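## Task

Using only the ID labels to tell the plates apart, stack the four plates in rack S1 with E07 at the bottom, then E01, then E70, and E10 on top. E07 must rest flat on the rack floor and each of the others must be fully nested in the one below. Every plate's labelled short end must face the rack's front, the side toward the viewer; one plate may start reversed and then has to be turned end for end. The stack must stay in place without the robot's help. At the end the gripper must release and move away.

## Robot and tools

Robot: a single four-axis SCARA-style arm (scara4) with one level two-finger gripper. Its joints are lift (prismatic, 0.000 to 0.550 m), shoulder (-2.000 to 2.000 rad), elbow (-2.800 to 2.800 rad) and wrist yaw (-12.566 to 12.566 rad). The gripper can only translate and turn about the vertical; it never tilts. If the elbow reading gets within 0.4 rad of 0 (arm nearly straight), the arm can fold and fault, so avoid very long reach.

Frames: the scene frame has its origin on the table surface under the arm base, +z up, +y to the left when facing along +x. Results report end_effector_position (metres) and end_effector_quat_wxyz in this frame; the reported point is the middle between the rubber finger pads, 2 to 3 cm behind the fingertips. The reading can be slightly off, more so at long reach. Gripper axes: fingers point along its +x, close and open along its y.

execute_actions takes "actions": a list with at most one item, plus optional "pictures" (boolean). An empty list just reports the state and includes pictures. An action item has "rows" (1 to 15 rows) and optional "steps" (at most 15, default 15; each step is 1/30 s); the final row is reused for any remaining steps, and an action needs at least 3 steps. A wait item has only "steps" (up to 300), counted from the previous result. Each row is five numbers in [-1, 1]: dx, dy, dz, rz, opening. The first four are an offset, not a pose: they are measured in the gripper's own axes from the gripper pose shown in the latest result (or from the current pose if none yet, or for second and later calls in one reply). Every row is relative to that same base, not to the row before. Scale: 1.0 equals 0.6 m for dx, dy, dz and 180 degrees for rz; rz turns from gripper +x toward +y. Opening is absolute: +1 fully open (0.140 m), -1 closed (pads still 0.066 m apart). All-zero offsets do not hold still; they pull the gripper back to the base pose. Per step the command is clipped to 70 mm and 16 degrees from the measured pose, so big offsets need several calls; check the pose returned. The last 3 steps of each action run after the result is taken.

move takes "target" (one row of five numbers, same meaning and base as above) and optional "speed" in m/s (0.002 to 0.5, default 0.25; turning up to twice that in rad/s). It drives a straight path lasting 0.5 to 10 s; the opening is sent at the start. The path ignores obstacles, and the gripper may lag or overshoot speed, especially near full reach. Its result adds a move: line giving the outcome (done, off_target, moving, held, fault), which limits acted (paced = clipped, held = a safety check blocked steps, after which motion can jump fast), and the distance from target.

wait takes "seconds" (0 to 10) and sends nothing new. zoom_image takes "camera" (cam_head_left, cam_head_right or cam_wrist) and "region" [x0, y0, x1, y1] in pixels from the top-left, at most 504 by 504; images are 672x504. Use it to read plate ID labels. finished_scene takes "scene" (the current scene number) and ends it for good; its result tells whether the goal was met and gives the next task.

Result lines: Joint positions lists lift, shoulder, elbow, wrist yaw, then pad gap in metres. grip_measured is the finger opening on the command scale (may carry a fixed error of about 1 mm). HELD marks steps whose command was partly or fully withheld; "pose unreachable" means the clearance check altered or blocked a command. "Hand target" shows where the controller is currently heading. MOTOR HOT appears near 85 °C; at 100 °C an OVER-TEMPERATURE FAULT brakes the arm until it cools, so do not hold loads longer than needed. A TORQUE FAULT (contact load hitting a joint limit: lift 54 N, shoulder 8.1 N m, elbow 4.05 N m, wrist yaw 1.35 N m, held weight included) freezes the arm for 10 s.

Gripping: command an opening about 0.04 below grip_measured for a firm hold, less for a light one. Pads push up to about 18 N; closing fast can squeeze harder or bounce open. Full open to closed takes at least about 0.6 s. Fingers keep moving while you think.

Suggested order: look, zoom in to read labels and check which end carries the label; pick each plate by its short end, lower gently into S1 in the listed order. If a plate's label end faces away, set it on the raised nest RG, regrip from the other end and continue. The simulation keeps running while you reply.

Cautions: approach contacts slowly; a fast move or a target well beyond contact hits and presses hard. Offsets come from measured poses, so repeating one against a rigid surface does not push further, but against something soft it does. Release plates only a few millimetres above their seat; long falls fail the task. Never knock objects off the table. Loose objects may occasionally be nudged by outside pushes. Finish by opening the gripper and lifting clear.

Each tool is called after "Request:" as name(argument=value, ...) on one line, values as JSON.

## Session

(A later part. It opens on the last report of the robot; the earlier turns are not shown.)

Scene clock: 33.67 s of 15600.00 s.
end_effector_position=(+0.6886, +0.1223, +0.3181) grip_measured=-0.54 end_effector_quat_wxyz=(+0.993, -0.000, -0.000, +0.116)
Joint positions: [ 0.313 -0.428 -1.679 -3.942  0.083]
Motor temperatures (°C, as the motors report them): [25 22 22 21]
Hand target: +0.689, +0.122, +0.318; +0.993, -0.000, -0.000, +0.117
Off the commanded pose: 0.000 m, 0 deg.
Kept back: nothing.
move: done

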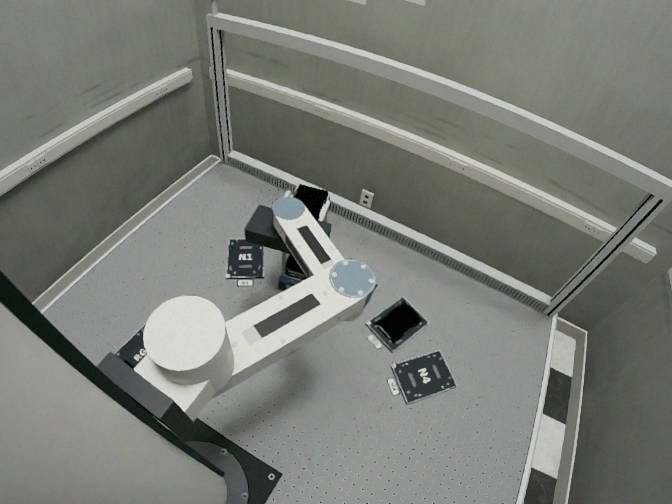

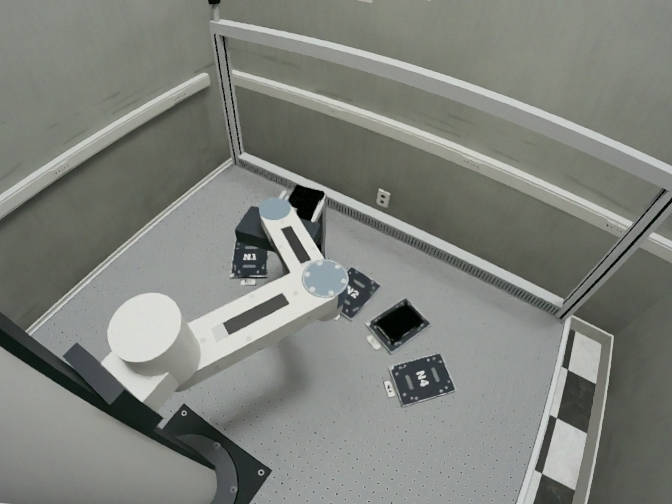

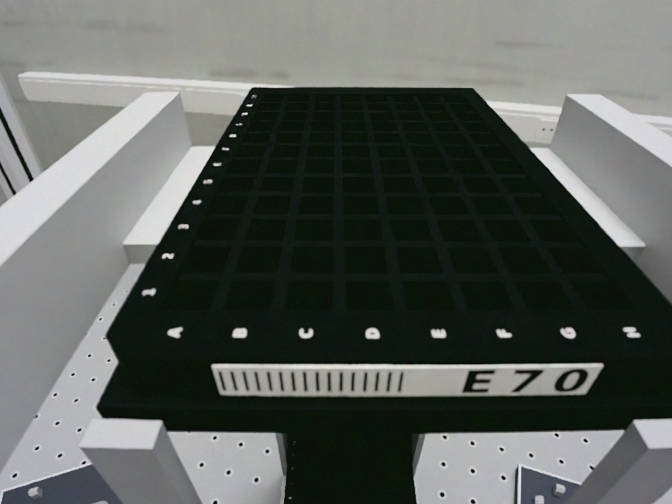

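Request:
move(target=[0,0,-0.3618,0,-0.6], speed=0.3)

Request:
move(target=[0,0,-0.005,0,-0.6], speed=0.006)

Request:
move(target=[0,0,0,0,0.1])

Request:
move(target=[-0.2167,0,0,0,0.1], speed=0.35)

Request:
move(target=[0.0642,-0.553,-0.085,-0.2021,-0.2], speed=0.45)

Scene clock: 35.07 s of 15600.00 s.
end_effector_position=(+0.6886, +0.1223, +0.1009) grip_measured=-0.54 end_effector_quat_wxyz=(+0.993, -0.000, -0.000, +0.116)
Joint positions: [ 0.096 -0.428 -1.679 -3.942  0.083]
Motor temperatures (°C, as the motors report them): [25 22 22 21]
Hand target: +0.689, +0.122, +0.101; +0.993, -0.000, -0.000, +0.116
Off the commanded pose: 0.000 m, 0 deg.
Kept back: nothing.
move: done

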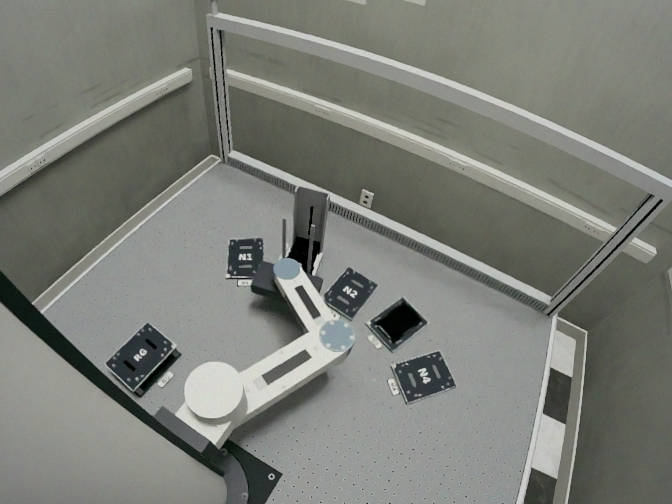

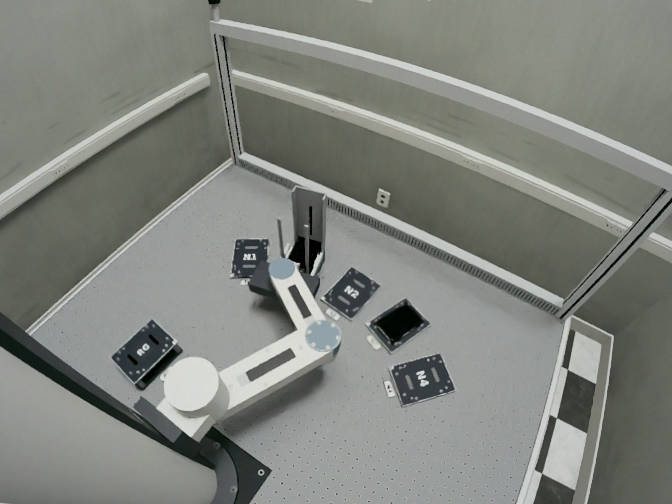

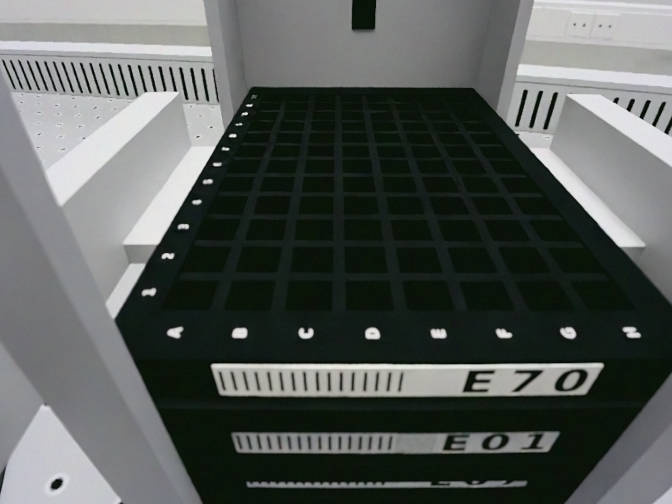

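Scene clock: 35.80 s of 15600.00 s.
end_effector_position=(+0.6886, +0.1223, +0.0979) grip_measured=-0.54 end_effector_quat_wxyz=(+0.993, -0.000, -0.000, +0.116)
Joint positions: [ 0.093 -0.428 -1.679 -3.942  0.083]
Motor temperatures (°C, as the motors report them): [25 22 22 21]
Hand target: +0.689, +0.122, +0.098; +0.993, -0.000, -0.000, +0.116
Off the commanded pose: 0.000 m, 0 deg.
Kept back: nothing.
move: done

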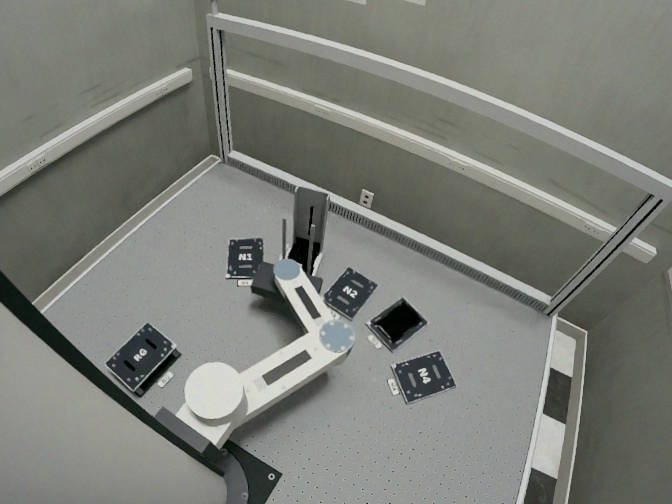

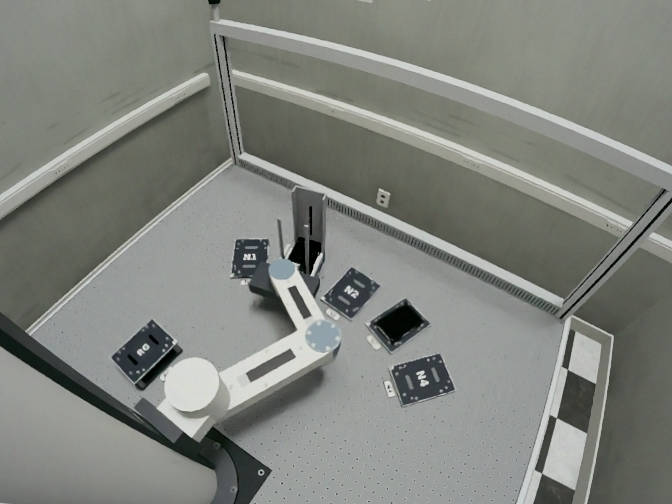

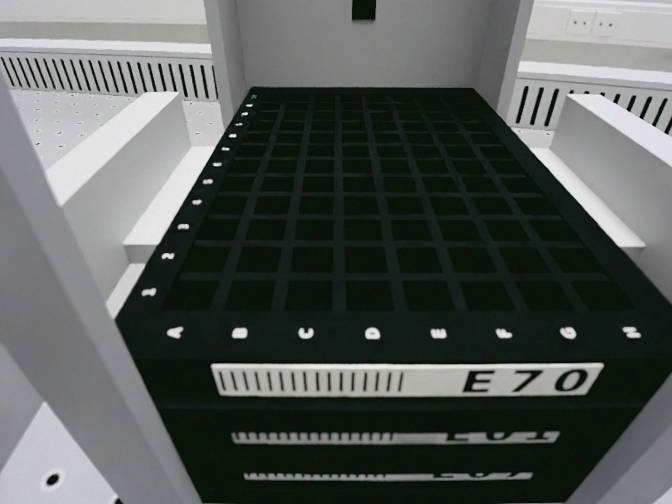

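Scene clock: 36.30 s of 15600.00 s.
end_effector_position=(+0.6886, +0.1223, +0.0979) grip_measured=+0.10 end_effector_quat_wxyz=(+0.993, -0.000, -0.000, +0.116)
Joint positions: [ 0.093 -0.428 -1.679 -3.942  0.107]
Motor temperatures (°C, as the motors report them): [25 22 22 21]
Hand target: +0.689, +0.122, +0.098; +0.993, -0.000, -0.000, +0.116
Off the commanded pose: 0.000 m, 0 deg.
Kept back: nothing.
move: done

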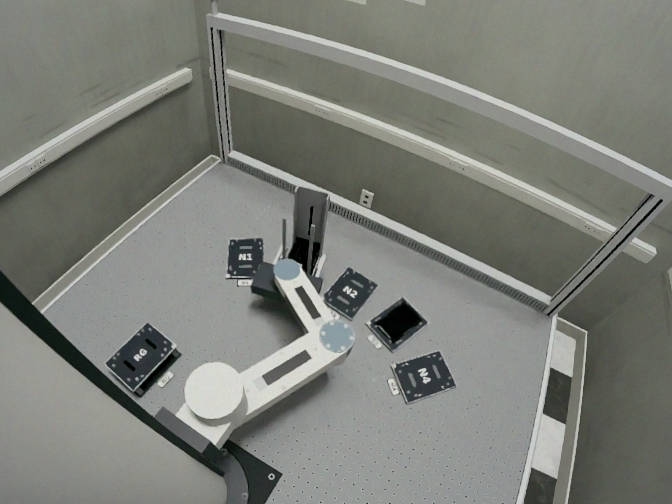

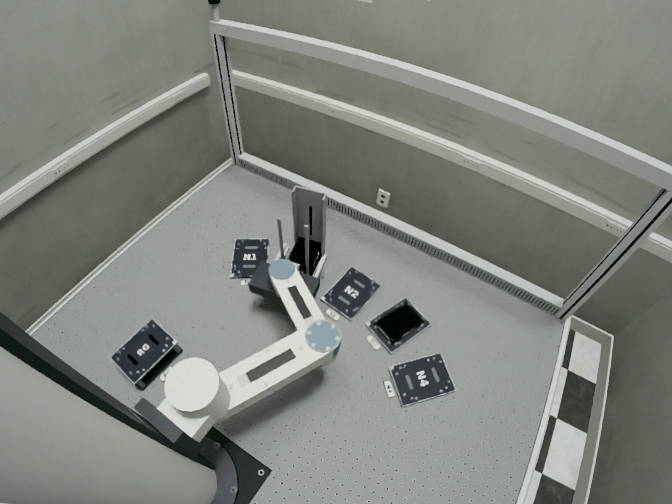

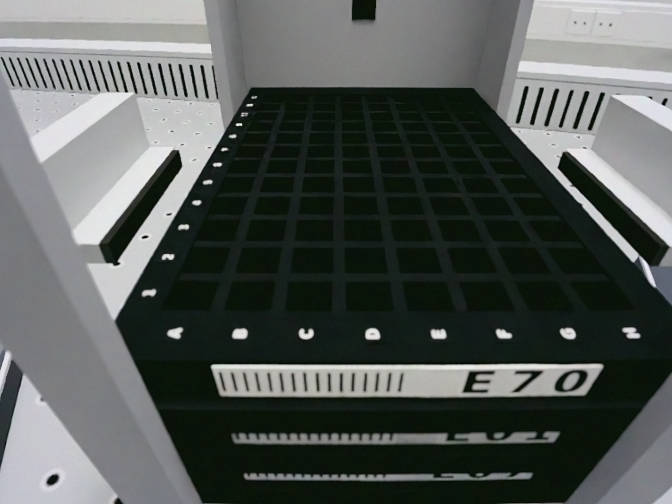

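Scene clock: 37.13 s of 15600.00 s.
end_effector_position=(+0.5621, +0.0922, +0.0979) grip_measured=+0.10 end_effector_quat_wxyz=(+0.993, -0.000, -0.000, +0.117)
Joint positions: [ 0.093 -0.688 -1.028 -4.334  0.107]
Motor temperatures (°C, as the motors report them): [25 22 22 21]
Hand target: +0.562, +0.092, +0.098; +0.993, -0.000, -0.000, +0.116
Off the commanded pose: 0.000 m, 0 deg.
Kept back: nothing.
move: done

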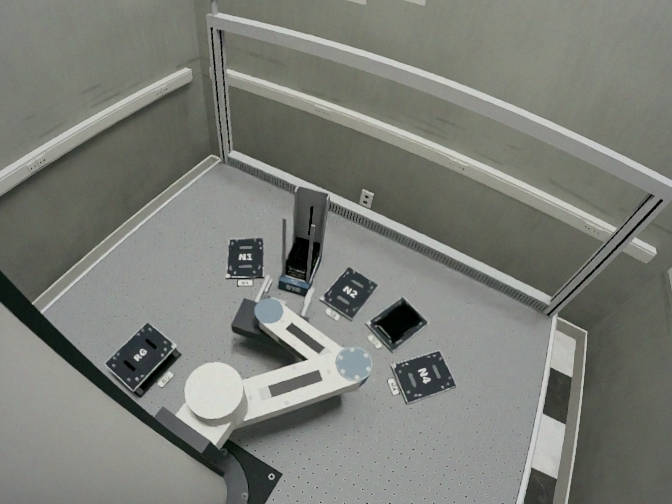

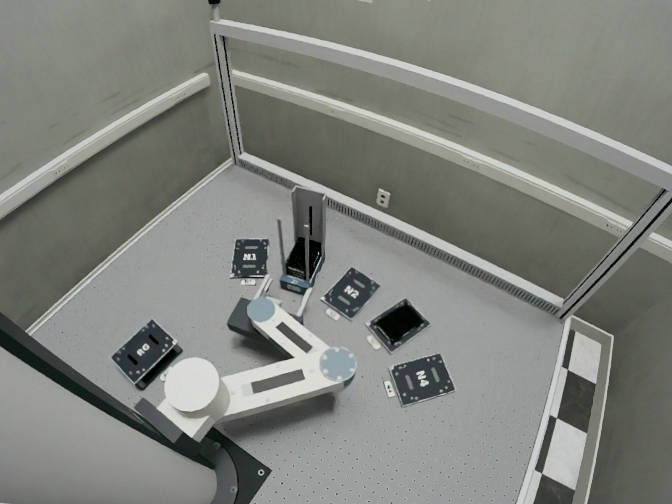

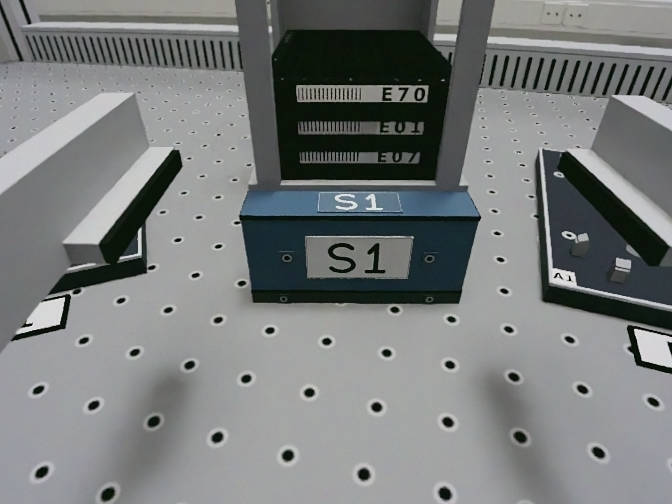

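Scene clock: 38.37 s of 15600.00 s.
end_effector_position=(+0.6765, -0.2218, +0.0469) grip_measured=-0.20 end_effector_quat_wxyz=(+0.980, -0.000, -0.000, -0.200)
Joint positions: [ 0.042 -1.031 -1.802 -3.853  0.096]
Motor temperatures (°C, as the motors report them): [25 22 22 21]
Hand target: +0.676, -0.222, +0.047; +0.980, -0.000, -0.000, -0.199
Off the commanded pose: 0.000 m, 0 deg.
Kept back: nothing.
move: done

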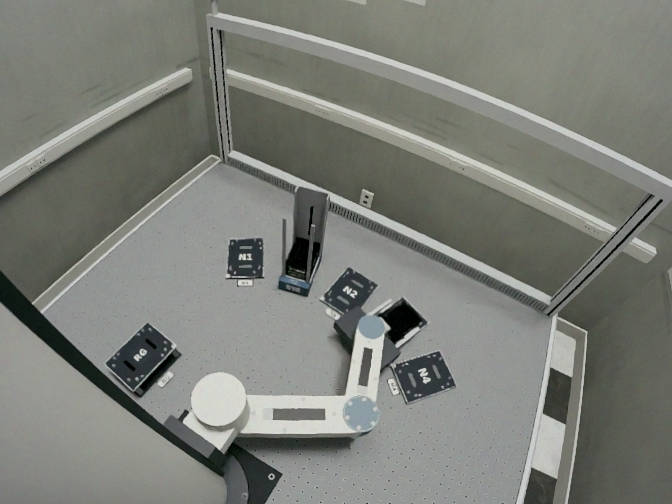

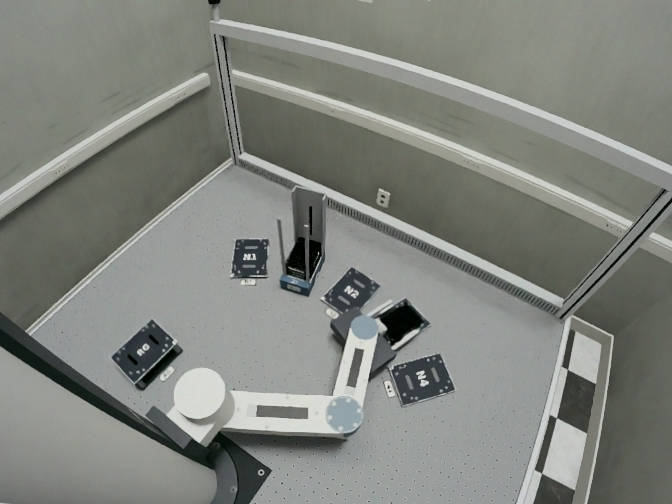

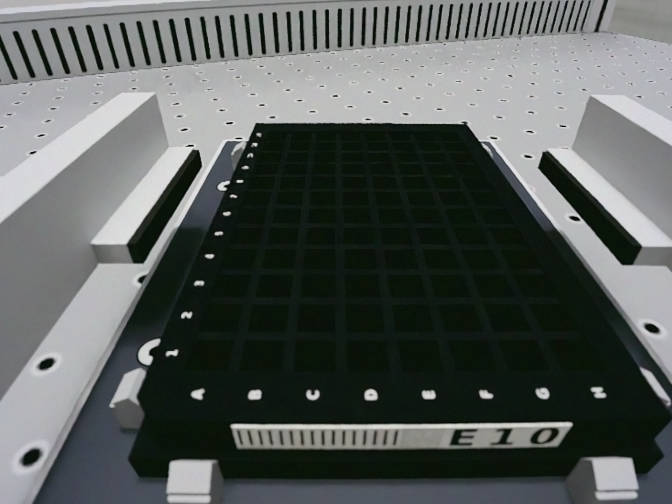

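Request:
move(target=[-0.0007,-0.0007,-0.0225,0.0008,-0.2], speed=0.05)

Request:
move(target=[0,0,0,0,-0.6])

Request:
move(target=[0,0,0.49,0,-0.6], speed=0.4)

Scene clock: 39.30 s of 15600.00 s.
end_effector_position=(+0.6759, -0.2220, +0.0333) grip_measured=-0.20 end_effector_quat_wxyz=(+0.980, -0.000, -0.000, -0.198)
Joint positions: [ 0.028 -1.033 -1.799 -3.85   0.096]
Motor temperatures (°C, as the motors report them): [25 22 22 21]
Hand target: +0.676, -0.222, +0.033; +0.980, -0.000, -0.000, -0.198
Off the commanded pose: 0.000 m, 0 deg.
Kept back: nothing.
move: done

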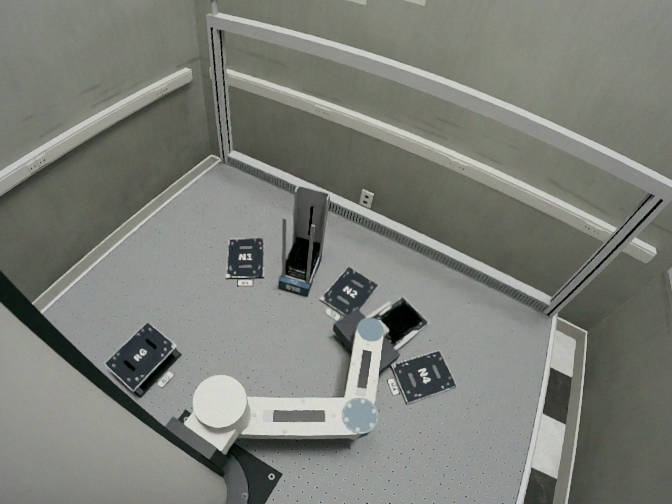

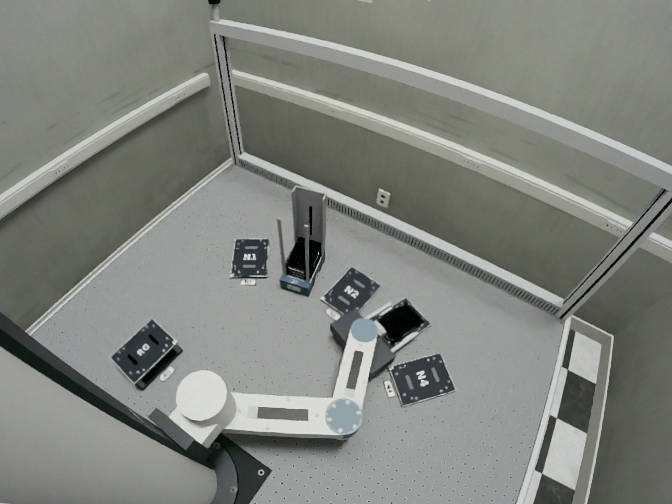

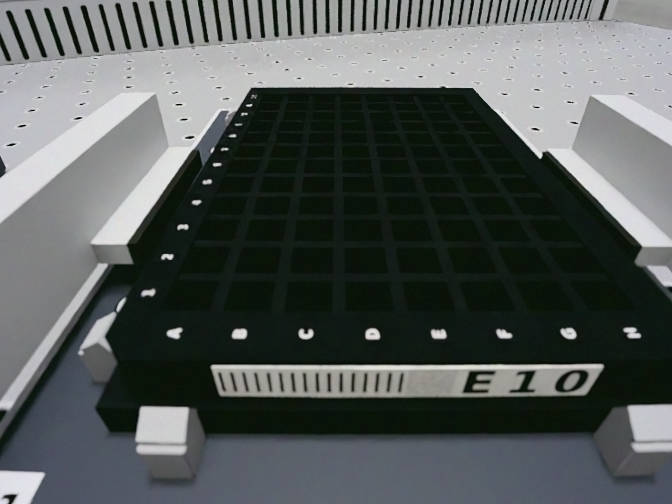

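Scene clock: 39.80 s of 15600.00 s.
end_effector_position=(+0.6759, -0.2220, +0.0333) grip_measured=-0.54 end_effector_quat_wxyz=(+0.980, -0.000, -0.000, -0.198)
Joint positions: [ 0.028 -1.033 -1.799 -3.85   0.083]
Motor temperatures (°C, as the motors report them): [25 22 22 21]
Hand target: +0.676, -0.222, +0.033; +0.980, -0.000, -0.000, -0.198
Off the commanded pose: 0.000 m, 0 deg.
Kept back: nothing.
move: done

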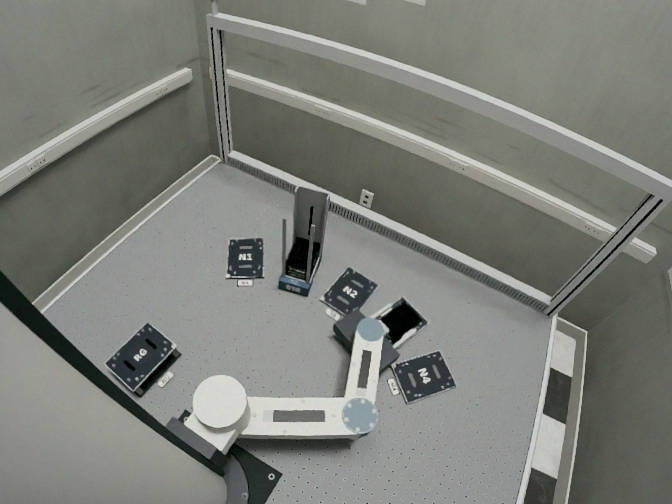

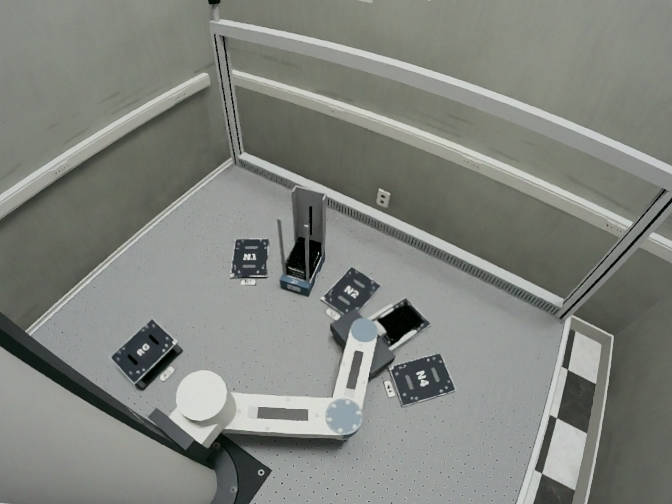

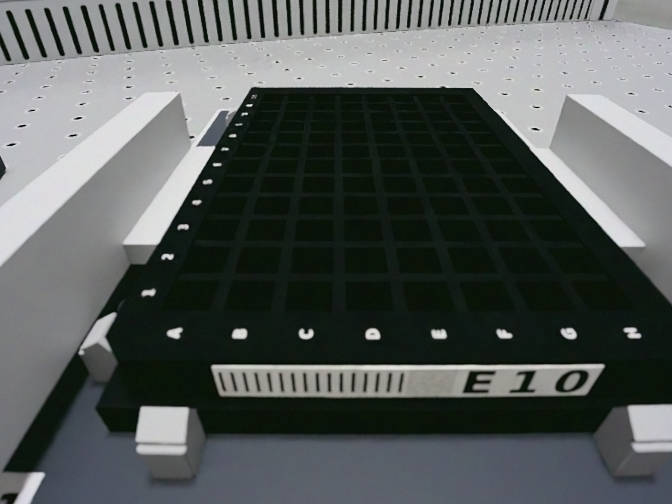

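Scene clock: 41.07 s of 15600.00 s.
end_effector_position=(+0.6759, -0.2220, +0.3274) grip_measured=-0.54 end_effector_quat_wxyz=(+0.980, -0.000, -0.000, -0.198)
Joint positions: [ 0.322 -1.033 -1.799 -3.85   0.083]
Motor temperatures (°C, as the motors report them): [25 22 22 21]
Hand target: +0.676, -0.222, +0.327; +0.980, -0.000, -0.000, -0.198
Off the commanded pose: 0.000 m, 0 deg.
Kept back: nothing.
move: done

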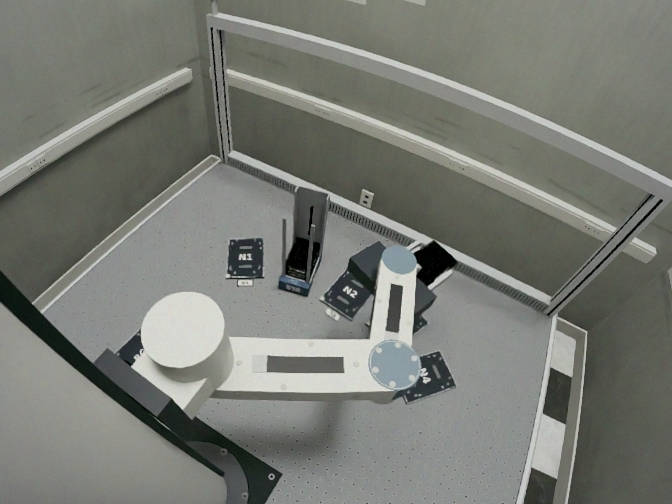

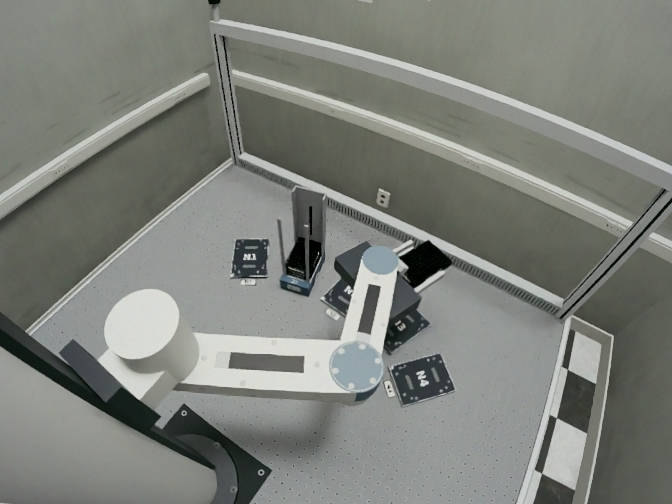

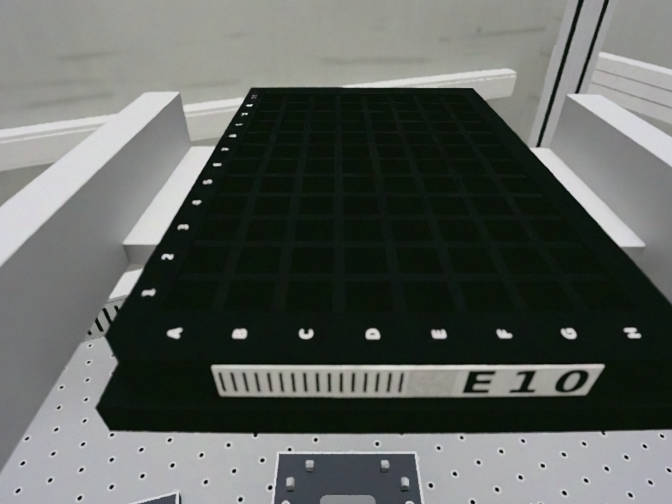

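Request:
execute_actions(actions=[])

Scene clock: 41.20 s of 15600.00 s.
end_effector_position=(+0.6759, -0.2220, +0.3274) grip_measured=-0.54 end_effector_quat_wxyz=(+0.980, -0.000, -0.000, -0.198)
Joint positions: [ 0.322 -1.033 -1.799 -3.85   0.083]
Motor temperatures (°C, as the motors report them): [25 22 22 21]
Hand target: +0.676, -0.222, +0.327; +0.980, -0.000, -0.000, -0.198
Off the commanded pose: 0.000 m, 0 deg.
Kept back: nothing.
Steps of this call (steps 1 to 4: nothing new was sent). Readings (end_effector_position):
1: (+0.6759, -0.2220, +0.3274)
2: (+0.6759, -0.2220, +0.3274)
4: the state above

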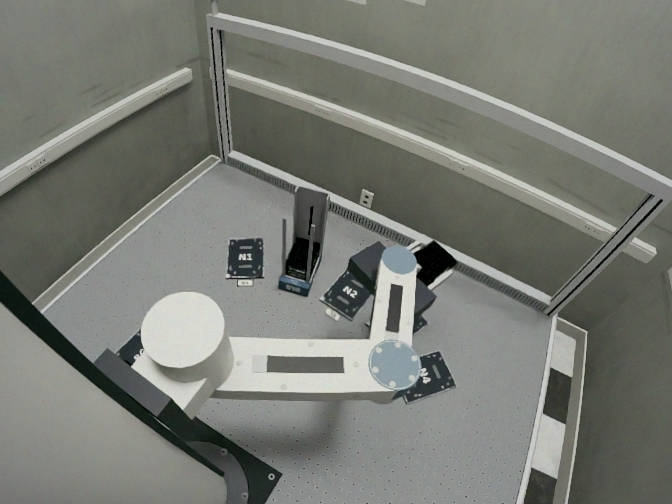

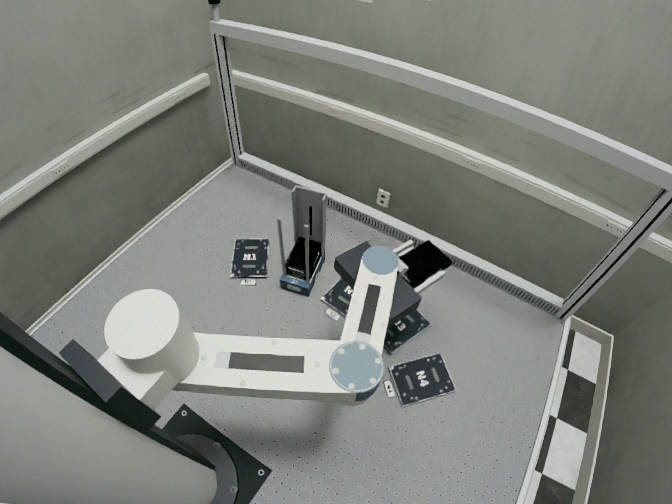

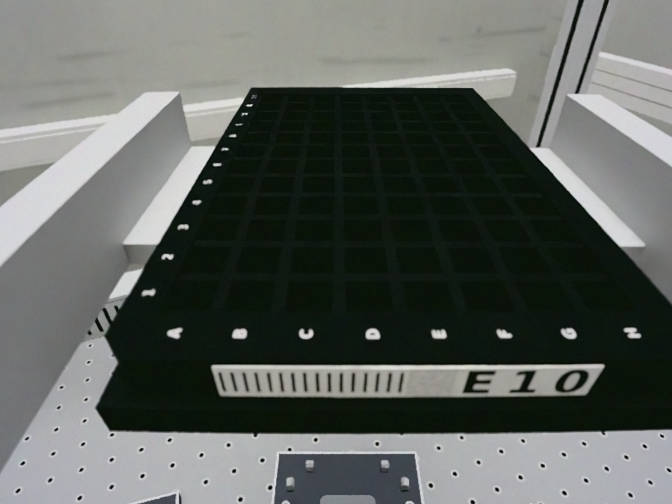

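Request:
move(target=[-0.2031, 0.5367, -0.0065, 0.2013, -0.6], speed=0.35)

Scene clock: 42.87 s of 15600.00 s.
end_effector_position=(+0.6888, +0.1223, +0.3235) grip_measured=-0.54 end_effector_quat_wxyz=(+0.993, -0.000, -0.000, +0.116)
Joint positions: [ 0.318 -0.428 -1.68  -3.942  0.083]
Motor temperatures (°C, as the motors report them): [25 22 22 21]
Hand target: +0.689, +0.122, +0.323; +0.993, -0.000, -0.000, +0.116
Off the commanded pose: 0.000 m, 0 deg.
Kept back: nothing.
move: done

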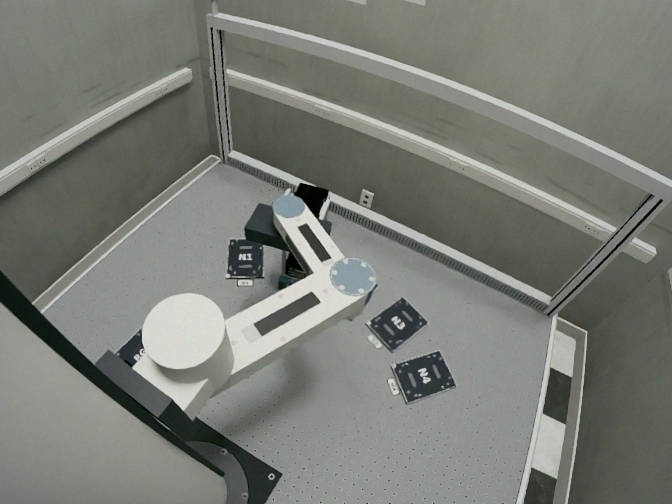

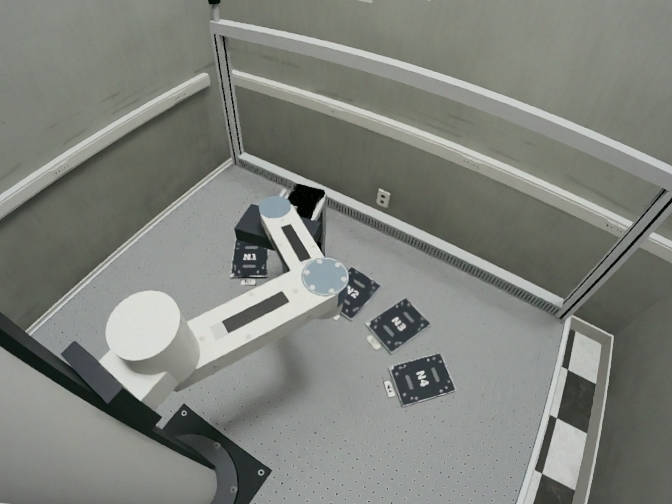

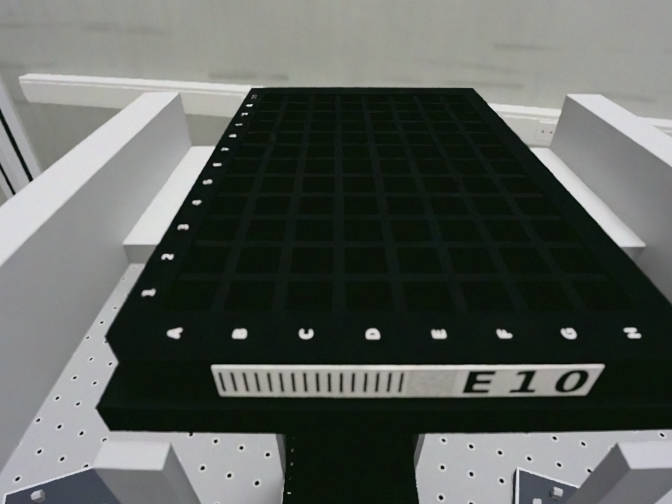

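Request:
move(target=[0,0,-0.009,0,-0.6], speed=0.012)

Scene clock: 43.80 s of 15600.00 s.
end_effector_position=(+0.6888, +0.1223, +0.3180) grip_measured=-0.54 end_effector_quat_wxyz=(+0.993, -0.000, -0.000, +0.116)
Joint positions: [ 0.313 -0.428 -1.68  -3.942  0.083]
Motor temperatures (°C, as the motors report them): [25 22 22 21]
Hand target: +0.689, +0.122, +0.318; +0.993, -0.000, -0.000, +0.116
Off the commanded pose: 0.000 m, 0 deg.
Kept back: nothing.
move: done

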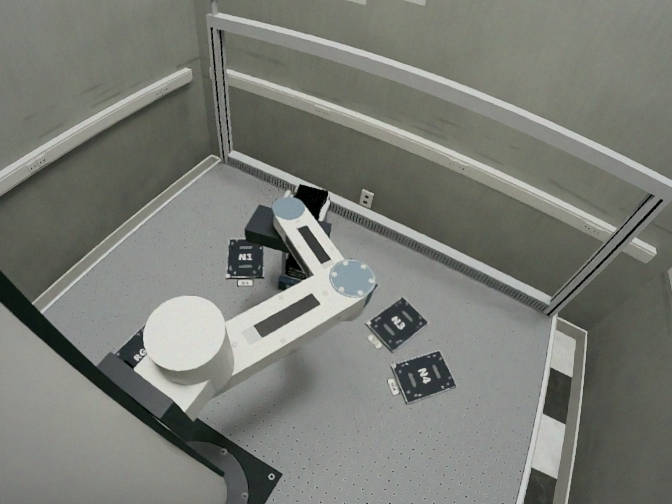

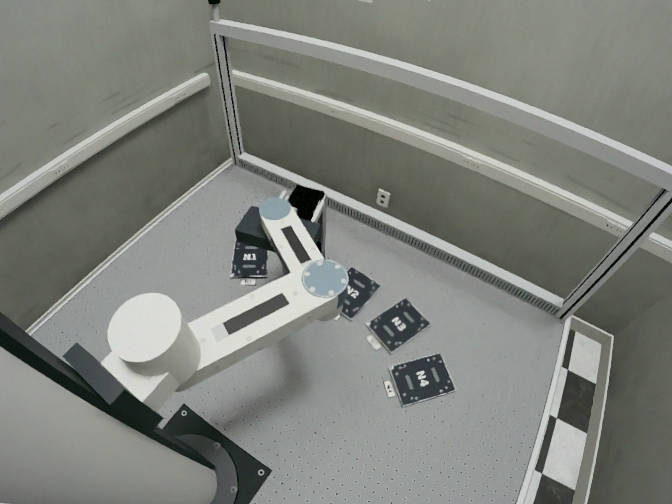

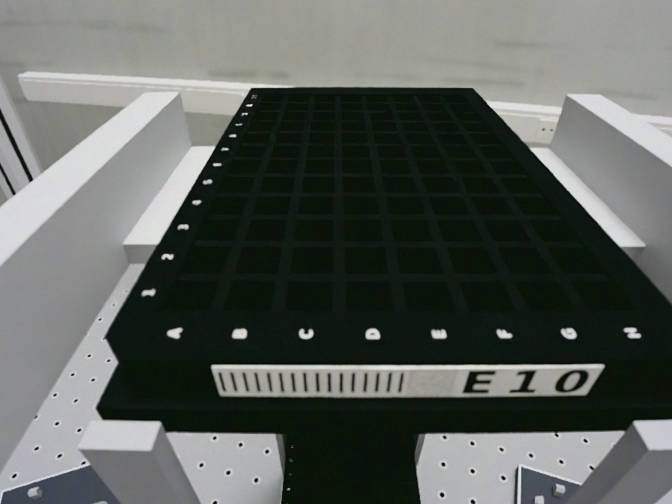

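Request:
move(target=[0,0,-0.3403,0,-0.6], speed=0.3)

Request:
move(target=[0,0,-0.005,0,-0.6], speed=0.006)

Scene clock: 45.17 s of 15600.00 s.
end_effector_position=(+0.6888, +0.1223, +0.1138) grip_measured=-0.54 end_effector_quat_wxyz=(+0.993, -0.000, -0.000, +0.116)
Joint positions: [ 0.109 -0.428 -1.68  -3.942  0.083]
Motor temperatures (°C, as the motors report them): [25 22 22 21]
Hand target: +0.689, +0.122, +0.114; +0.993, -0.000, -0.000, +0.116
Off the commanded pose: 0.000 m, 0 deg.
Kept back: nothing.
move: done

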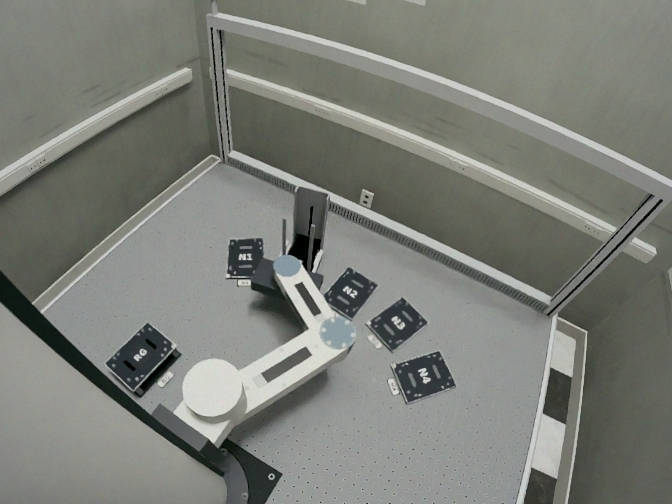

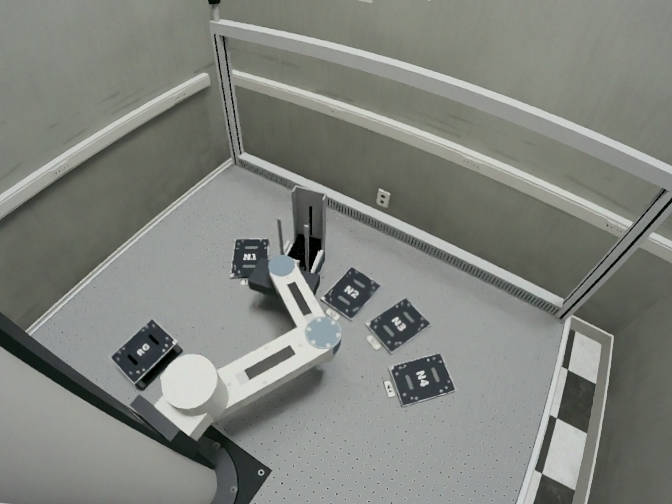

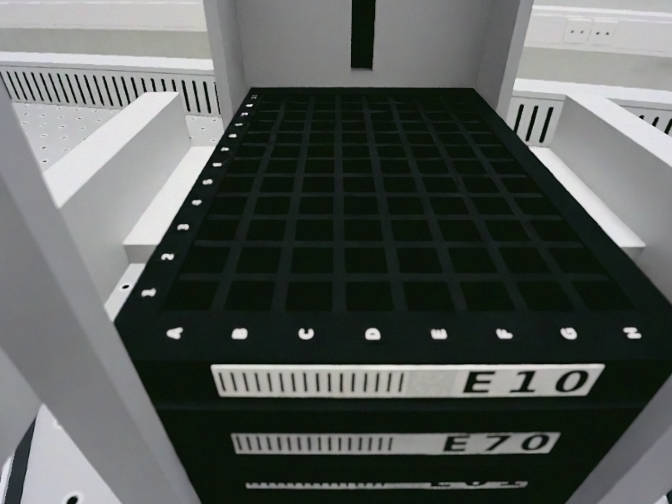

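Scene clock: 45.90 s of 15600.00 s.
end_effector_position=(+0.6888, +0.1223, +0.1108) grip_measured=-0.54 end_effector_quat_wxyz=(+0.993, -0.000, -0.000, +0.116)
Joint positions: [ 0.106 -0.428 -1.68  -3.942  0.083]
Motor temperatures (°C, as the motors report them): [25 22 22 21]
Hand target: +0.689, +0.122, +0.111; +0.993, -0.000, -0.000, +0.116
Off the commanded pose: 0.000 m, 0 deg.
Kept back: nothing.
move: done

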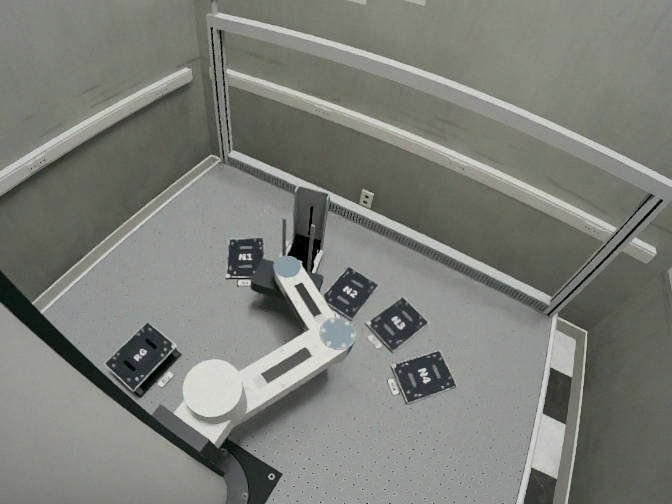

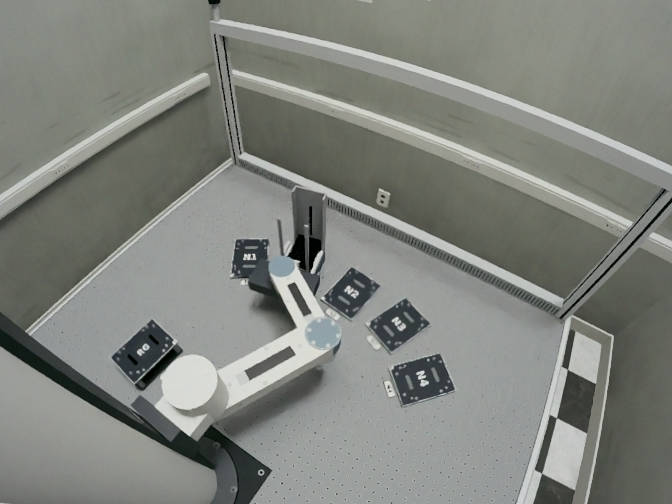

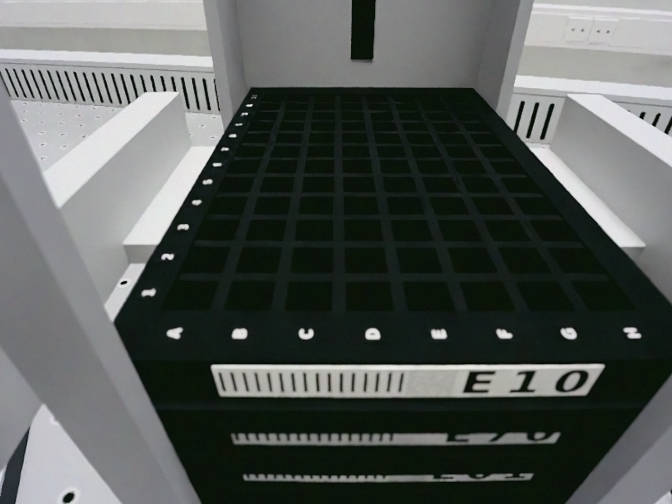

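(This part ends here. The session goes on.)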